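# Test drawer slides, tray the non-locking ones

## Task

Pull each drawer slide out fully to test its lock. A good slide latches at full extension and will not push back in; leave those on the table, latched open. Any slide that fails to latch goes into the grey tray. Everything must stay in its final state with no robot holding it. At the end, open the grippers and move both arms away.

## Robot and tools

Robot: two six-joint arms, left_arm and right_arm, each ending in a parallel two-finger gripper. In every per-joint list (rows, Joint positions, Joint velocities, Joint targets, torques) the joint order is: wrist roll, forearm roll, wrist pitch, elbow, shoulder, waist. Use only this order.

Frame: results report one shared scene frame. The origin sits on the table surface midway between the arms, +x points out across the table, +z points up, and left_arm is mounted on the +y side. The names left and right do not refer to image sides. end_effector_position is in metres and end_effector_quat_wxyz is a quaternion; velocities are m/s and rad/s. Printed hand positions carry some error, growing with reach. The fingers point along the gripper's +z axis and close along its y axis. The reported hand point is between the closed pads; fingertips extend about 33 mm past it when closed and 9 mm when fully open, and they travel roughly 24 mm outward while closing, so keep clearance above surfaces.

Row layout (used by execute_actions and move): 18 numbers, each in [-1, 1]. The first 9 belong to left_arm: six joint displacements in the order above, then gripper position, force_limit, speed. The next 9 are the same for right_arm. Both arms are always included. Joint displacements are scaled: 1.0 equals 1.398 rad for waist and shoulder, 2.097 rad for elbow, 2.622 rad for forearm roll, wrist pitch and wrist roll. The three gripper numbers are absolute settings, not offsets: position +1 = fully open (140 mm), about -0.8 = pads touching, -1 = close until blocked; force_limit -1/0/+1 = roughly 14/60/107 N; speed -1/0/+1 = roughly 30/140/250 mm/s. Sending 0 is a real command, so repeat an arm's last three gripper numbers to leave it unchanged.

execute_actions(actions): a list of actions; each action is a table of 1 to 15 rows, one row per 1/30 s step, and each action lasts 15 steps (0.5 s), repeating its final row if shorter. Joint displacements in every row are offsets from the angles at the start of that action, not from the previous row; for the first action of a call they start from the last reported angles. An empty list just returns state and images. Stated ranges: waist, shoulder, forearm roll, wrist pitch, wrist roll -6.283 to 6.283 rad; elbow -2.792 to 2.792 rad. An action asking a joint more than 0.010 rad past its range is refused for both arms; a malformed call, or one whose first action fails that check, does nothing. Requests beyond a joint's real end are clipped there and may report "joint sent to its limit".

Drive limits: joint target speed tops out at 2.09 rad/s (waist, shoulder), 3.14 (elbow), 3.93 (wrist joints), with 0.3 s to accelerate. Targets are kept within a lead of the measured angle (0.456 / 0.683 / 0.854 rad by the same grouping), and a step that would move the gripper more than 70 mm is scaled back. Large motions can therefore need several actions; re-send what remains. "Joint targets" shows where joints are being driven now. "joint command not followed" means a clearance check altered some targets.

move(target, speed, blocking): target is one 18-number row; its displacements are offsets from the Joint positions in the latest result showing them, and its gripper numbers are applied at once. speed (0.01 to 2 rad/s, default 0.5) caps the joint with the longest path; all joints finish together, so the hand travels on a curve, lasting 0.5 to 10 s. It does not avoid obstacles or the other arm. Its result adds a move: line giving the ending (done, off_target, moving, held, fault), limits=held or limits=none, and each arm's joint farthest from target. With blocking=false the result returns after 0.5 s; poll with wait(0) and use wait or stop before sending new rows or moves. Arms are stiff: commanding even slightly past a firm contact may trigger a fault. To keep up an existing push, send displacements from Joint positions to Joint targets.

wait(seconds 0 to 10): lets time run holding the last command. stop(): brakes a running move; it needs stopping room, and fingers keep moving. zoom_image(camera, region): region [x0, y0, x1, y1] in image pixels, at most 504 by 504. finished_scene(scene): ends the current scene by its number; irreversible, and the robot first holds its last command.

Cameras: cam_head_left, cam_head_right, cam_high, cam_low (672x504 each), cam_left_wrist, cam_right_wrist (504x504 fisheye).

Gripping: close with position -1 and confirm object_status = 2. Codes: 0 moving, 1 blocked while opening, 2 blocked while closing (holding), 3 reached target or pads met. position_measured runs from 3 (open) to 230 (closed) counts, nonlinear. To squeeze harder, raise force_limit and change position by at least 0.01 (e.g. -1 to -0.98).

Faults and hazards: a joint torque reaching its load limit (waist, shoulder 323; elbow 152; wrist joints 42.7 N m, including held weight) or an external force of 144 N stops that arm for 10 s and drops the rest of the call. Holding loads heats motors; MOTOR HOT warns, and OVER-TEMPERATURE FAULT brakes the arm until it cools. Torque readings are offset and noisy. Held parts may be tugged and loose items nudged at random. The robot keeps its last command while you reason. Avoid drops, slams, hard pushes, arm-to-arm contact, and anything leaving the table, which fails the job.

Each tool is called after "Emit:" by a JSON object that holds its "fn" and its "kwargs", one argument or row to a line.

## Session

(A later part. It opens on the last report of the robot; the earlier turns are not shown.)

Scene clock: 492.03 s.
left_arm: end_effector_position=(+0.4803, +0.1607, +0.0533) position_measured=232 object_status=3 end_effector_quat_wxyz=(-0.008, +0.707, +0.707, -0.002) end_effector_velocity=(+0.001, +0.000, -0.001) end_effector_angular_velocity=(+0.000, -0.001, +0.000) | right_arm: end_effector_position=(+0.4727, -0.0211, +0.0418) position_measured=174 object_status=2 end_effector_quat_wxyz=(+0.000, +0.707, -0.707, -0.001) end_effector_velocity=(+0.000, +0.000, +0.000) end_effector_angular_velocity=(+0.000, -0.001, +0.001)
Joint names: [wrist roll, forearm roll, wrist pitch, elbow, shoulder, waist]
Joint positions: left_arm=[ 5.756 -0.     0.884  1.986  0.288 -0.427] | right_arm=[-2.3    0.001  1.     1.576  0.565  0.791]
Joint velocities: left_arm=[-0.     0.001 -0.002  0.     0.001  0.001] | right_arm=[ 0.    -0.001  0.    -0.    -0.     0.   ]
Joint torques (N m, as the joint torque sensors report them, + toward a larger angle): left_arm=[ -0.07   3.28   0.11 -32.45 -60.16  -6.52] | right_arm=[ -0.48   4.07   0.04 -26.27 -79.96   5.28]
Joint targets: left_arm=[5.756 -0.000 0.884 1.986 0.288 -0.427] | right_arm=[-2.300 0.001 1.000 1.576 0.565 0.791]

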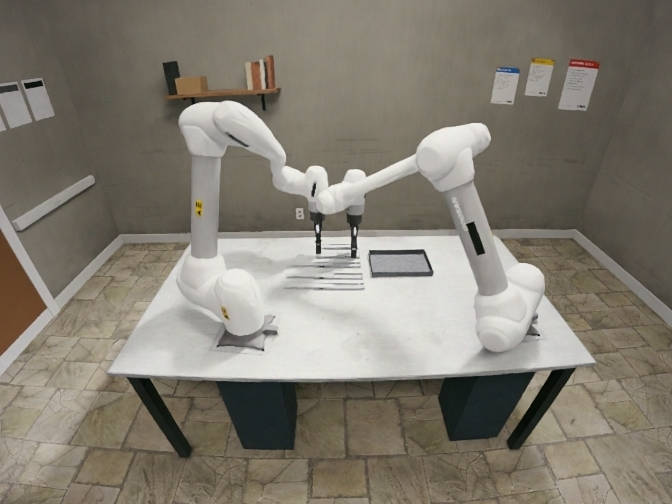

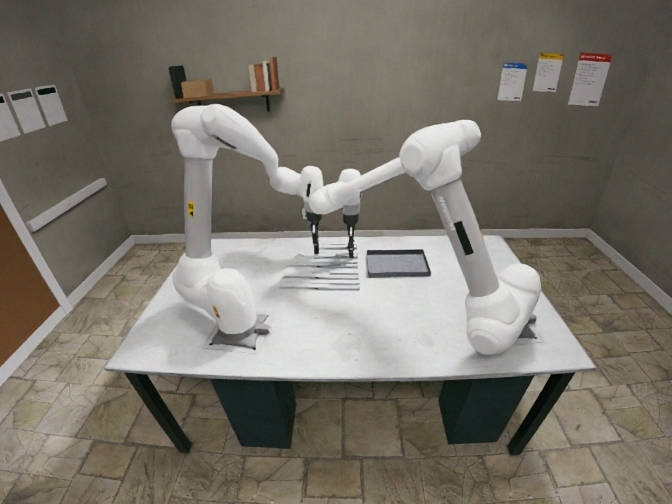

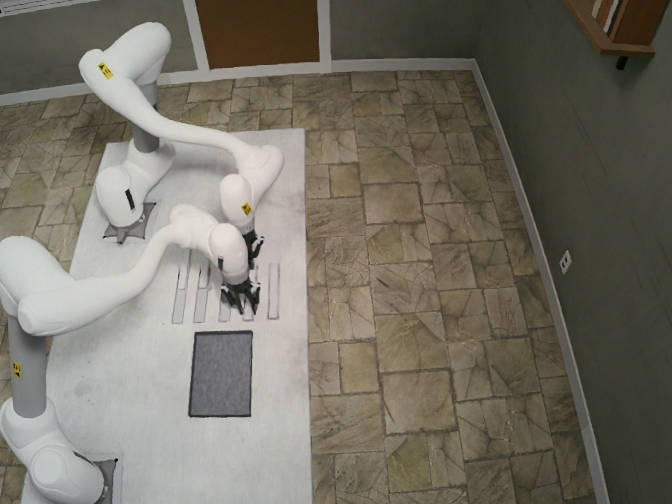

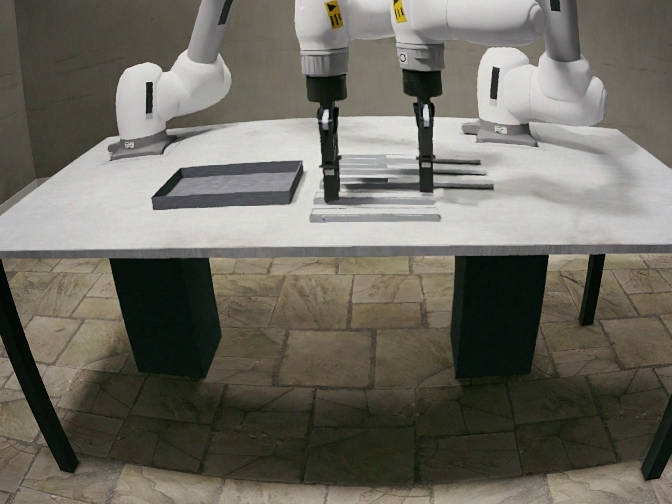

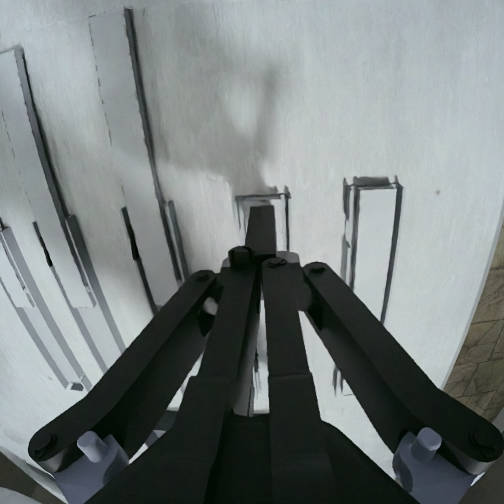

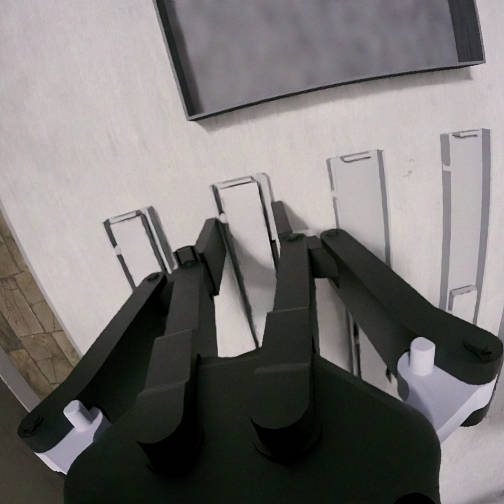

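Emit:
{"fn": "move", "kwargs": {
  "target": [0,0,-0.0065,0.0031,0.0075,0,-1,-0.5,0,0,0,0,0,0,0,-1,-0.3,-0.5],
  "speed": 0.02
}}

Emit:
{"fn": "move", "kwargs": {
  "target": [0.0286,0,-0.0043,0.0188,-0.0201,0.0536,-1,-0.5,0,0,0,0,0,0,0,-1,-0.3,-0.5],
  "speed": 0.035
}}

Emit:
{"fn": "move", "kwargs": {
  "target": [0,0,0.0036,-0.0017,-0.0041,0,-1,-0.5,0,0,0,0,0,0,0,-1,-0.3,-0.5],
  "speed": 0.05
}}

Emit:
{"fn": "move", "kwargs": {
  "target": [-0.0203,0,0.0029,-0.0128,0.0138,-0.0381,-1,-0.5,0,0,0,0,0,0,0,-1,-0.3,-0.5],
  "speed": 0.1
}}

Scene clock: 515.00 s.
left_arm: end_effector_position=(+0.4803, +0.1606, +0.0444) position_measured=232 object_status=3 end_effector_quat_wxyz=(-0.008, +0.707, +0.707, -0.002) end_effector_velocity=(+0.000, -0.000, -0.000) end_effector_angular_velocity=(-0.001, +0.000, +0.001) | right_arm: end_effector_position=(+0.4727, -0.0211, +0.0418) position_measured=174 object_status=2 end_effector_quat_wxyz=(+0.000, +0.707, -0.707, -0.001) end_effector_velocity=(-0.000, +0.000, +0.000) end_effector_angular_velocity=(+0.000, -0.000, +0.001)
Joint names: [wrist roll, forearm roll, wrist pitch, elbow, shoulder, waist]
Joint positions: left_arm=[ 5.756 -0.     0.867  1.992  0.298 -0.427] | right_arm=[-2.3    0.001  1.     1.576  0.565  0.791]
Joint velocities: left_arm=[ 0.    -0.001 -0.001 -0.     0.001 -0.   ] | right_arm=[ 0.    -0.     0.    -0.     0.     0.001]
Joint torques (N m, as the joint torque sensors report them, + toward a larger angle): left_arm=[ -0.06   3.04  -2.1  -25.92 -47.1   -5.5 ] | right_arm=[ -0.27   4.18   0.15 -26.14 -80.3    4.39]
Joint targets: left_arm=[5.756 -0.000 0.867 1.992 0.298 -0.427] | right_arm=[-2.300 0.001 1.000 1.576 0.565 0.791]
move: done; limits=none; left_arm: farthest joint: the shoulder, 0.001 radians from its target (0.011 radians at the start); right_arm: farthest joint: the waist, 0.000 radians from its target (0.000 radians at the start)

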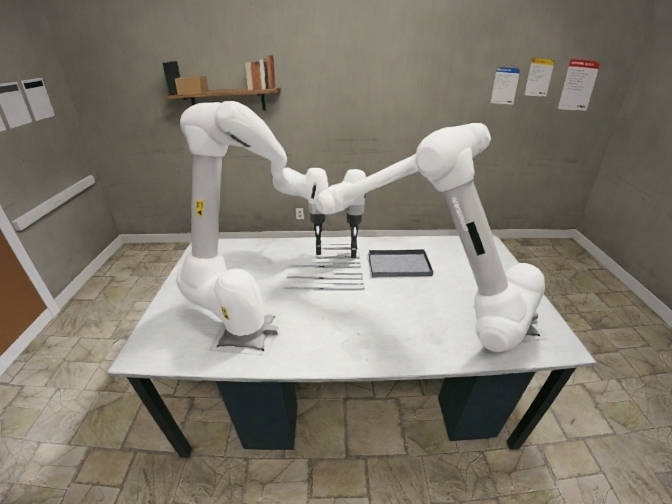

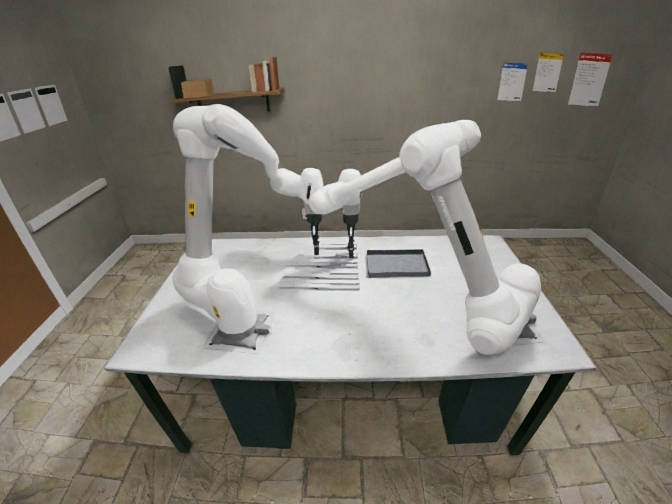

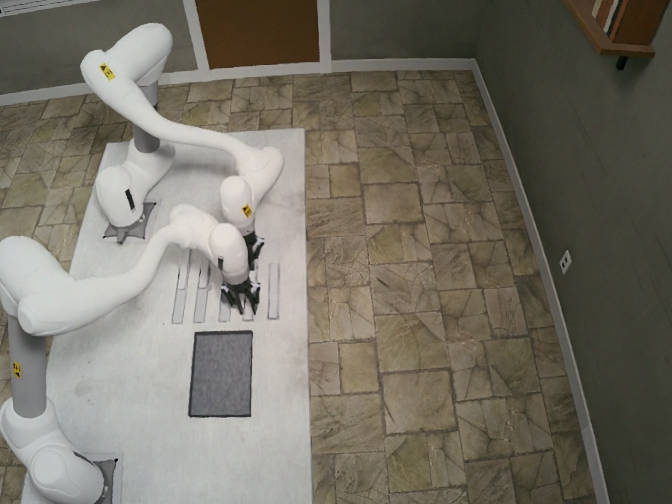

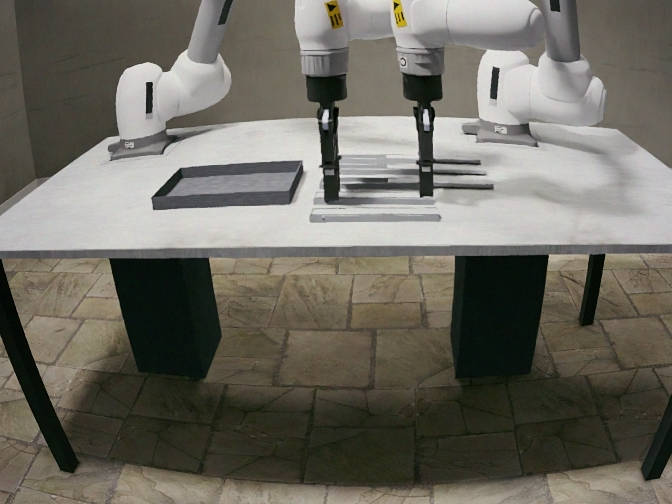

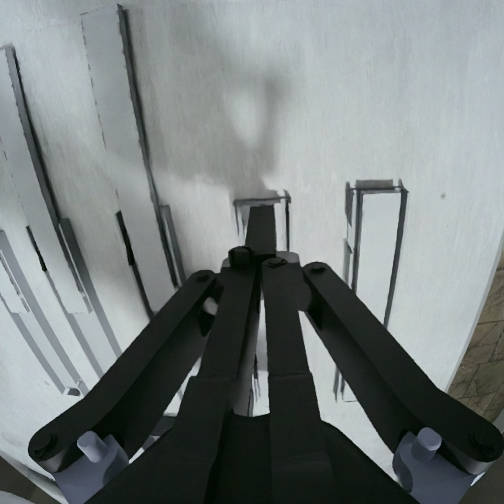

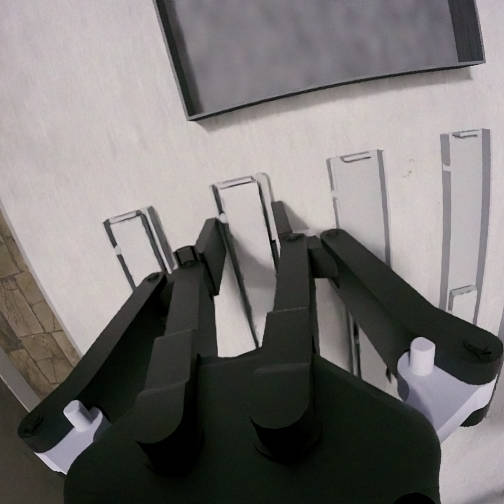

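Scene clock: 517.40 s.
left_arm: end_effector_position=(+0.4803, +0.2105, +0.0445) position_measured=232 object_status=3 end_effector_quat_wxyz=(-0.007, +0.707, +0.707, -0.003) end_effector_velocity=(-0.001, +0.000, +0.000) end_effector_angular_velocity=(+0.000, +0.001, -0.001) | right_arm: end_effector_position=(+0.4727, -0.0211, +0.0418) position_measured=174 object_status=2 end_effector_quat_wxyz=(+0.000, +0.707, -0.707, -0.001) end_effector_velocity=(-0.000, -0.000, -0.001) end_effector_angular_velocity=(-0.001, +0.001, -0.001)
Joint names: [wrist roll, forearm roll, wrist pitch, elbow, shoulder, waist]
Joint positions: left_arm=[ 5.831 -0.     0.856  2.032  0.27  -0.352] | right_arm=[-2.3    0.001  1.     1.576  0.565  0.791]
Joint velocities: left_arm=[ 0.001 -0.     0.001  0.001 -0.001 -0.   ] | right_arm=[ 0.     0.    -0.     0.001  0.    -0.   ]
Joint torques (N m, as the joint torque sensors report them, + toward a larger angle): left_arm=[  0.     3.03   3.18 -20.66 -50.75  -6.32] | right_arm=[  0.09   4.13   0.8  -25.48 -80.95   4.39]
Joint targets: left_arm=[5.831 -0.000 0.856 2.032 0.270 -0.352] | right_arm=[-2.300 0.001 1.000 1.576 0.565 0.791]
move: done; limits=none; left_arm: farthest joint: the waist, 0.000 radians from its target (0.075 radians at the start); right_arm: farthest joint: the waist, 0.000 radians from its target (0.000 radians at the start)

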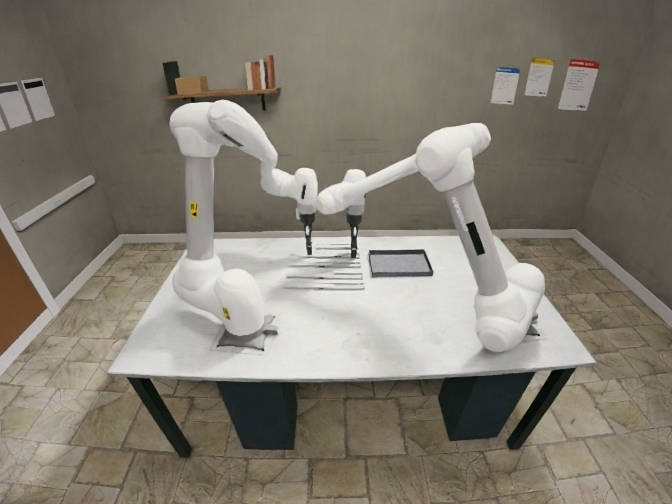

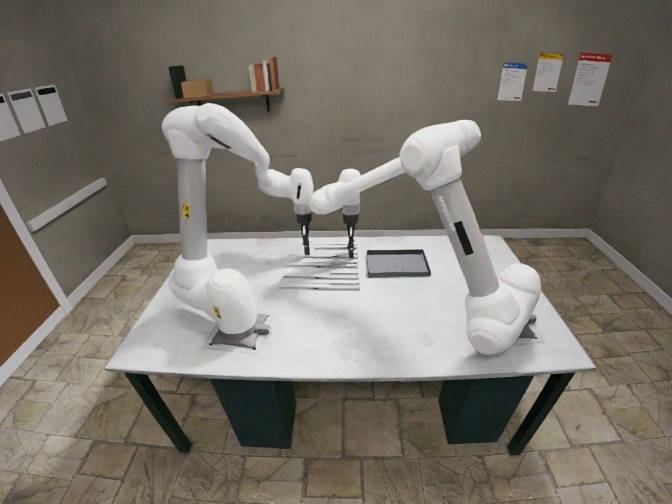

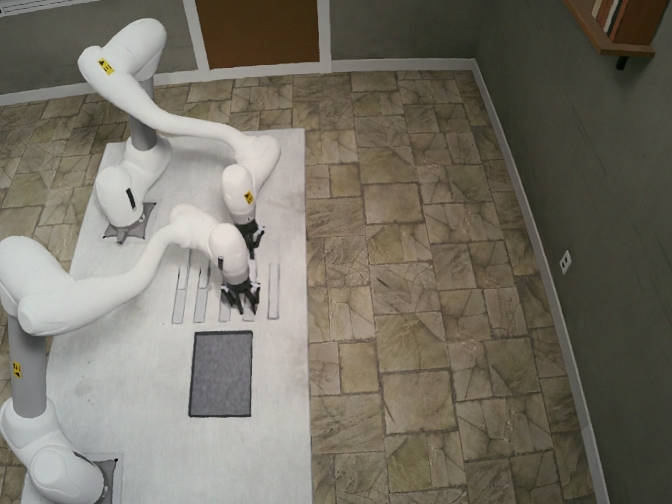

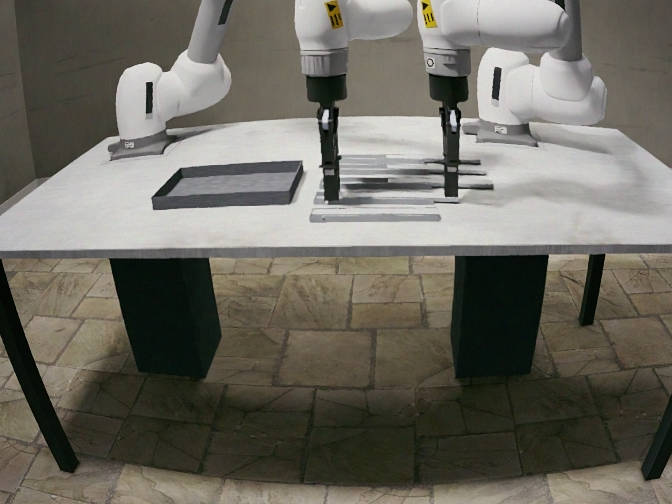

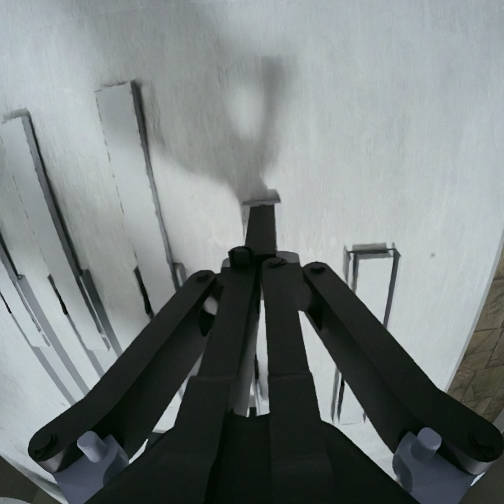

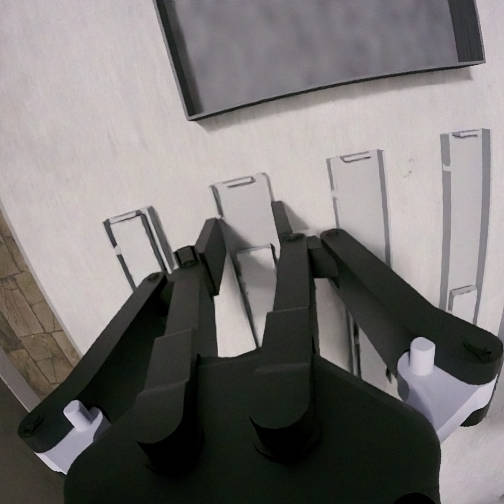

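Scene clock: 518.10 s.
left_arm: end_effector_position=(+0.4803, +0.2105, +0.0493) position_measured=232 object_status=3 end_effector_quat_wxyz=(-0.007, +0.707, +0.707, -0.003) end_effector_velocity=(+0.000, +0.000, +0.001) end_effector_angular_velocity=(-0.001, -0.000, +0.001) | right_arm: end_effector_position=(+0.4727, -0.0211, +0.0418) position_measured=174 object_status=2 end_effector_quat_wxyz=(+0.000, +0.707, -0.707, -0.001) end_effector_velocity=(+0.001, +0.001, -0.000) end_effector_angular_velocity=(+0.000, -0.001, +0.001)
Joint names: [wrist roll, forearm roll, wrist pitch, elbow, shoulder, waist]
Joint positions: left_arm=[ 5.831 -0.     0.865  2.028  0.264 -0.352] | right_arm=[-2.3    0.001  1.     1.576  0.565  0.791]
Joint velocities: left_arm=[ 0.    -0.001  0.001 -0.    -0.001  0.001] | right_arm=[ 0.    -0.001  0.    -0.002  0.001  0.001]
Joint torques (N m, as the joint torque sensors report them, + toward a larger angle): left_arm=[ -0.1    3.38   0.3  -31.25 -57.97  -5.76] | right_arm=[  0.06   4.16   0.75 -24.8  -81.99   4.32]
Joint targets: left_arm=[5.831 -0.000 0.865 2.028 0.264 -0.352] | right_arm=[-2.300 0.001 1.000 1.576 0.565 0.791]
move: done; limits=none; left_arm: farthest joint: the waist, 0.000 radians from its target (0.000 radians at the start); right_arm: farthest joint: the waist, 0.000 radians from its target (0.000 radians at the start)

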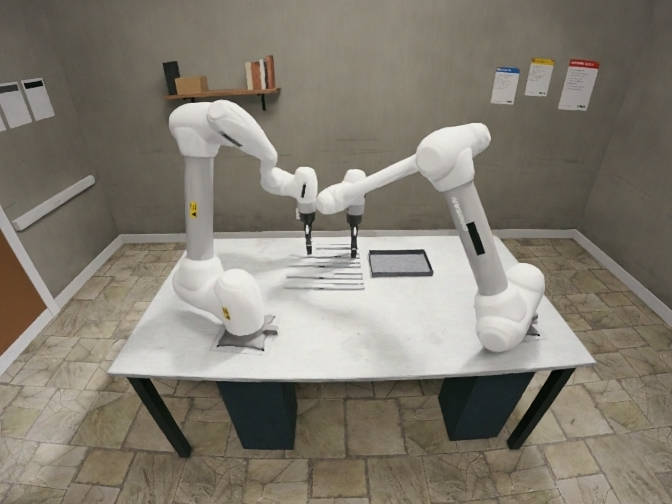

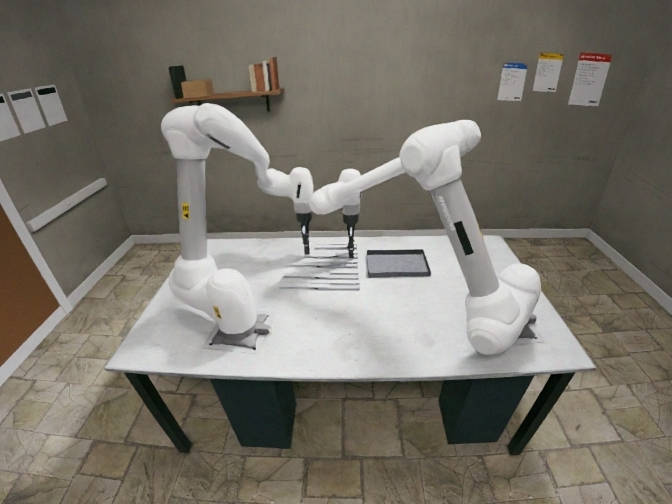

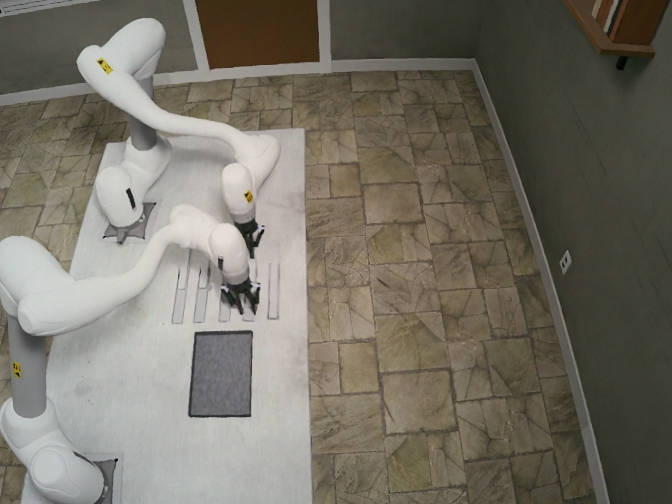

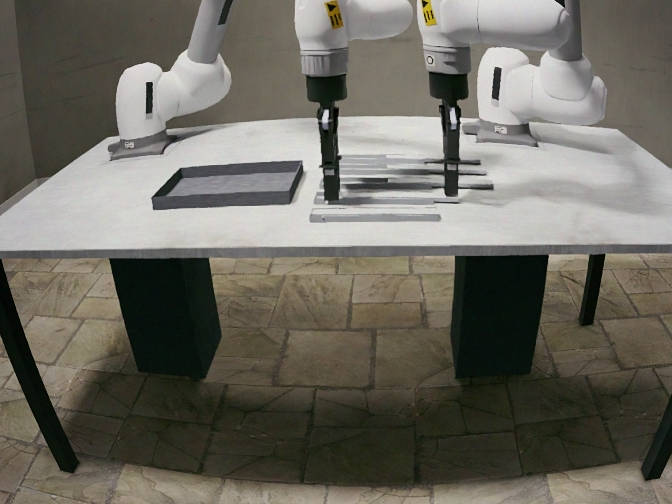

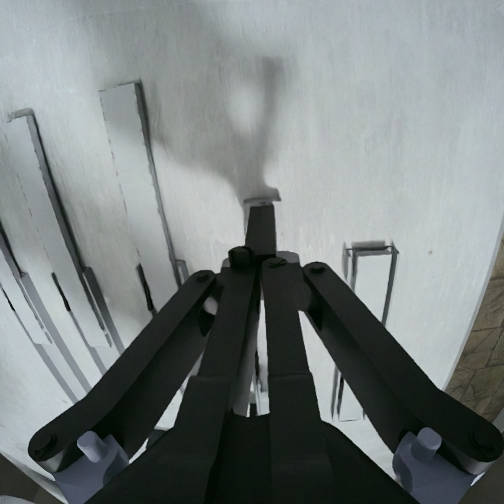

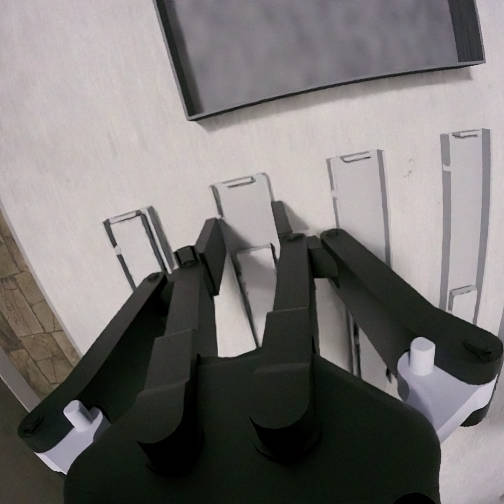

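Scene clock: 518.93 s.
left_arm: end_effector_position=(+0.4802, +0.1755, +0.0493) position_measured=232 object_status=3 end_effector_quat_wxyz=(-0.008, +0.707, +0.707, -0.002) end_effector_velocity=(-0.000, -0.001, +0.000) end_effector_angular_velocity=(-0.000, -0.001, -0.003) | right_arm: end_effector_position=(+0.4727, -0.0211, +0.0418) position_measured=174 object_status=2 end_effector_quat_wxyz=(+0.000, +0.707, -0.707, -0.001) end_effector_velocity=(+0.000, -0.001, -0.001) end_effector_angular_velocity=(-0.001, +0.001, -0.001)
Joint names: [wrist roll, forearm roll, wrist pitch, elbow, shoulder, waist]
Joint positions: left_arm=[ 5.778 -0.     0.873  2.001  0.283 -0.405] | right_arm=[-2.3    0.001  1.     1.576  0.565  0.791]
Joint velocities: left_arm=[-0.     0.001 -0.    -0.001 -0.    -0.002] | right_arm=[ 0.     0.     0.     0.     0.    -0.001]
Joint torques (N m, as the joint torque sensors report them, + toward a larger angle): left_arm=[ -0.42   3.21   0.22 -32.49 -60.23  -4.78] | right_arm=[  0.     4.33   0.76 -25.23 -81.22   3.93]
Joint targets: left_arm=[5.778 -0.000 0.873 2.001 0.283 -0.405] | right_arm=[-2.300 0.001 1.000 1.576 0.565 0.791]
move: done; limits=none; left_arm: farthest joint: the waist, 0.000 radians from its target (0.054 radians at the start); right_arm: farthest joint: the waist, 0.000 radians from its target (0.000 radians at the start)

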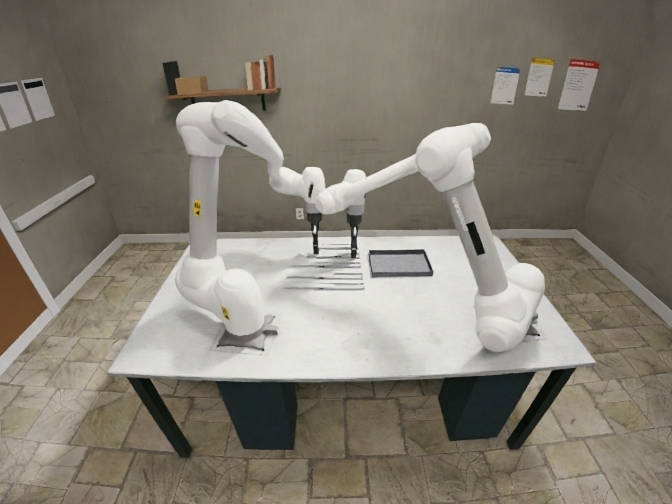

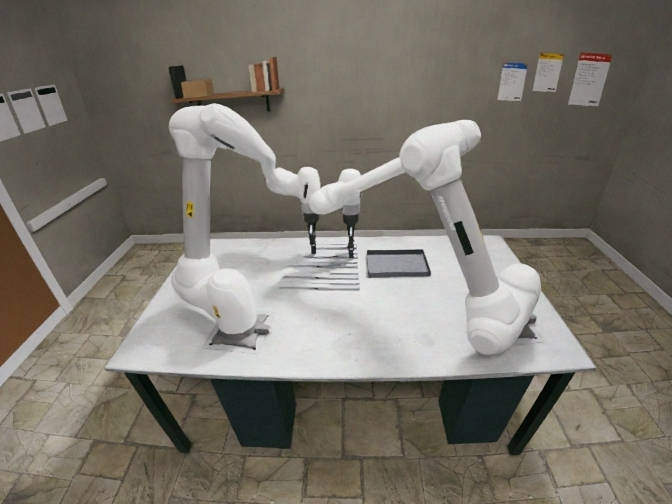

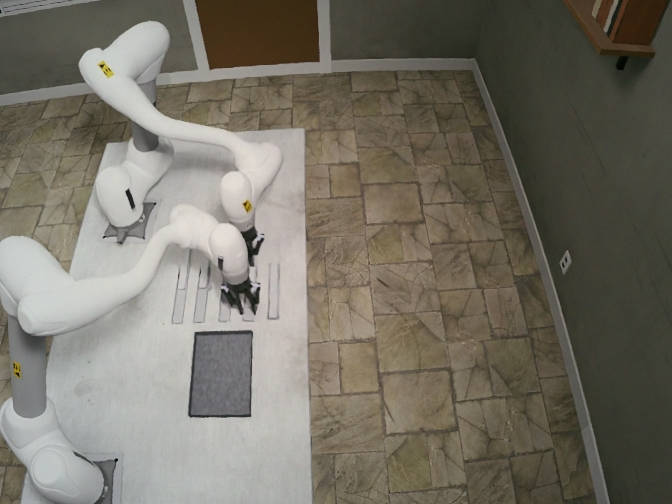

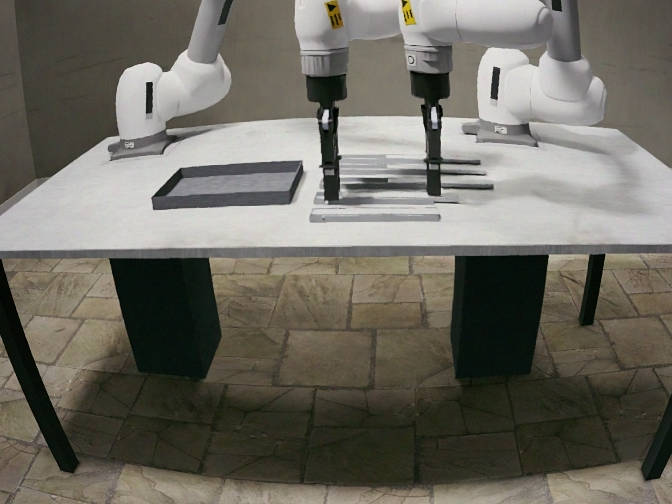

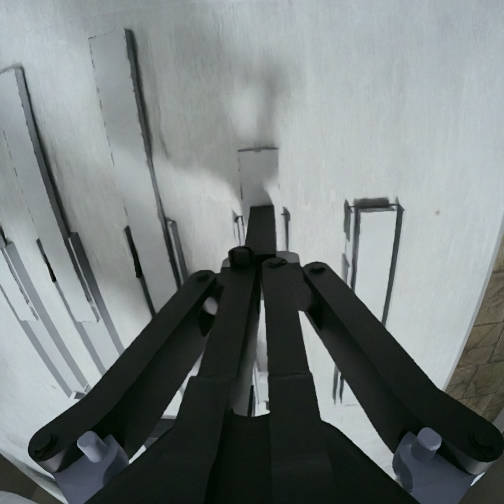

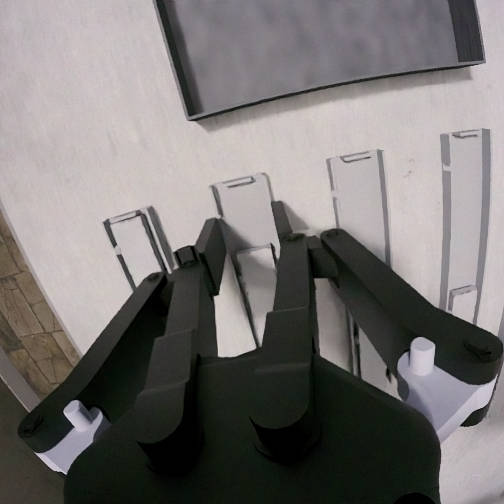

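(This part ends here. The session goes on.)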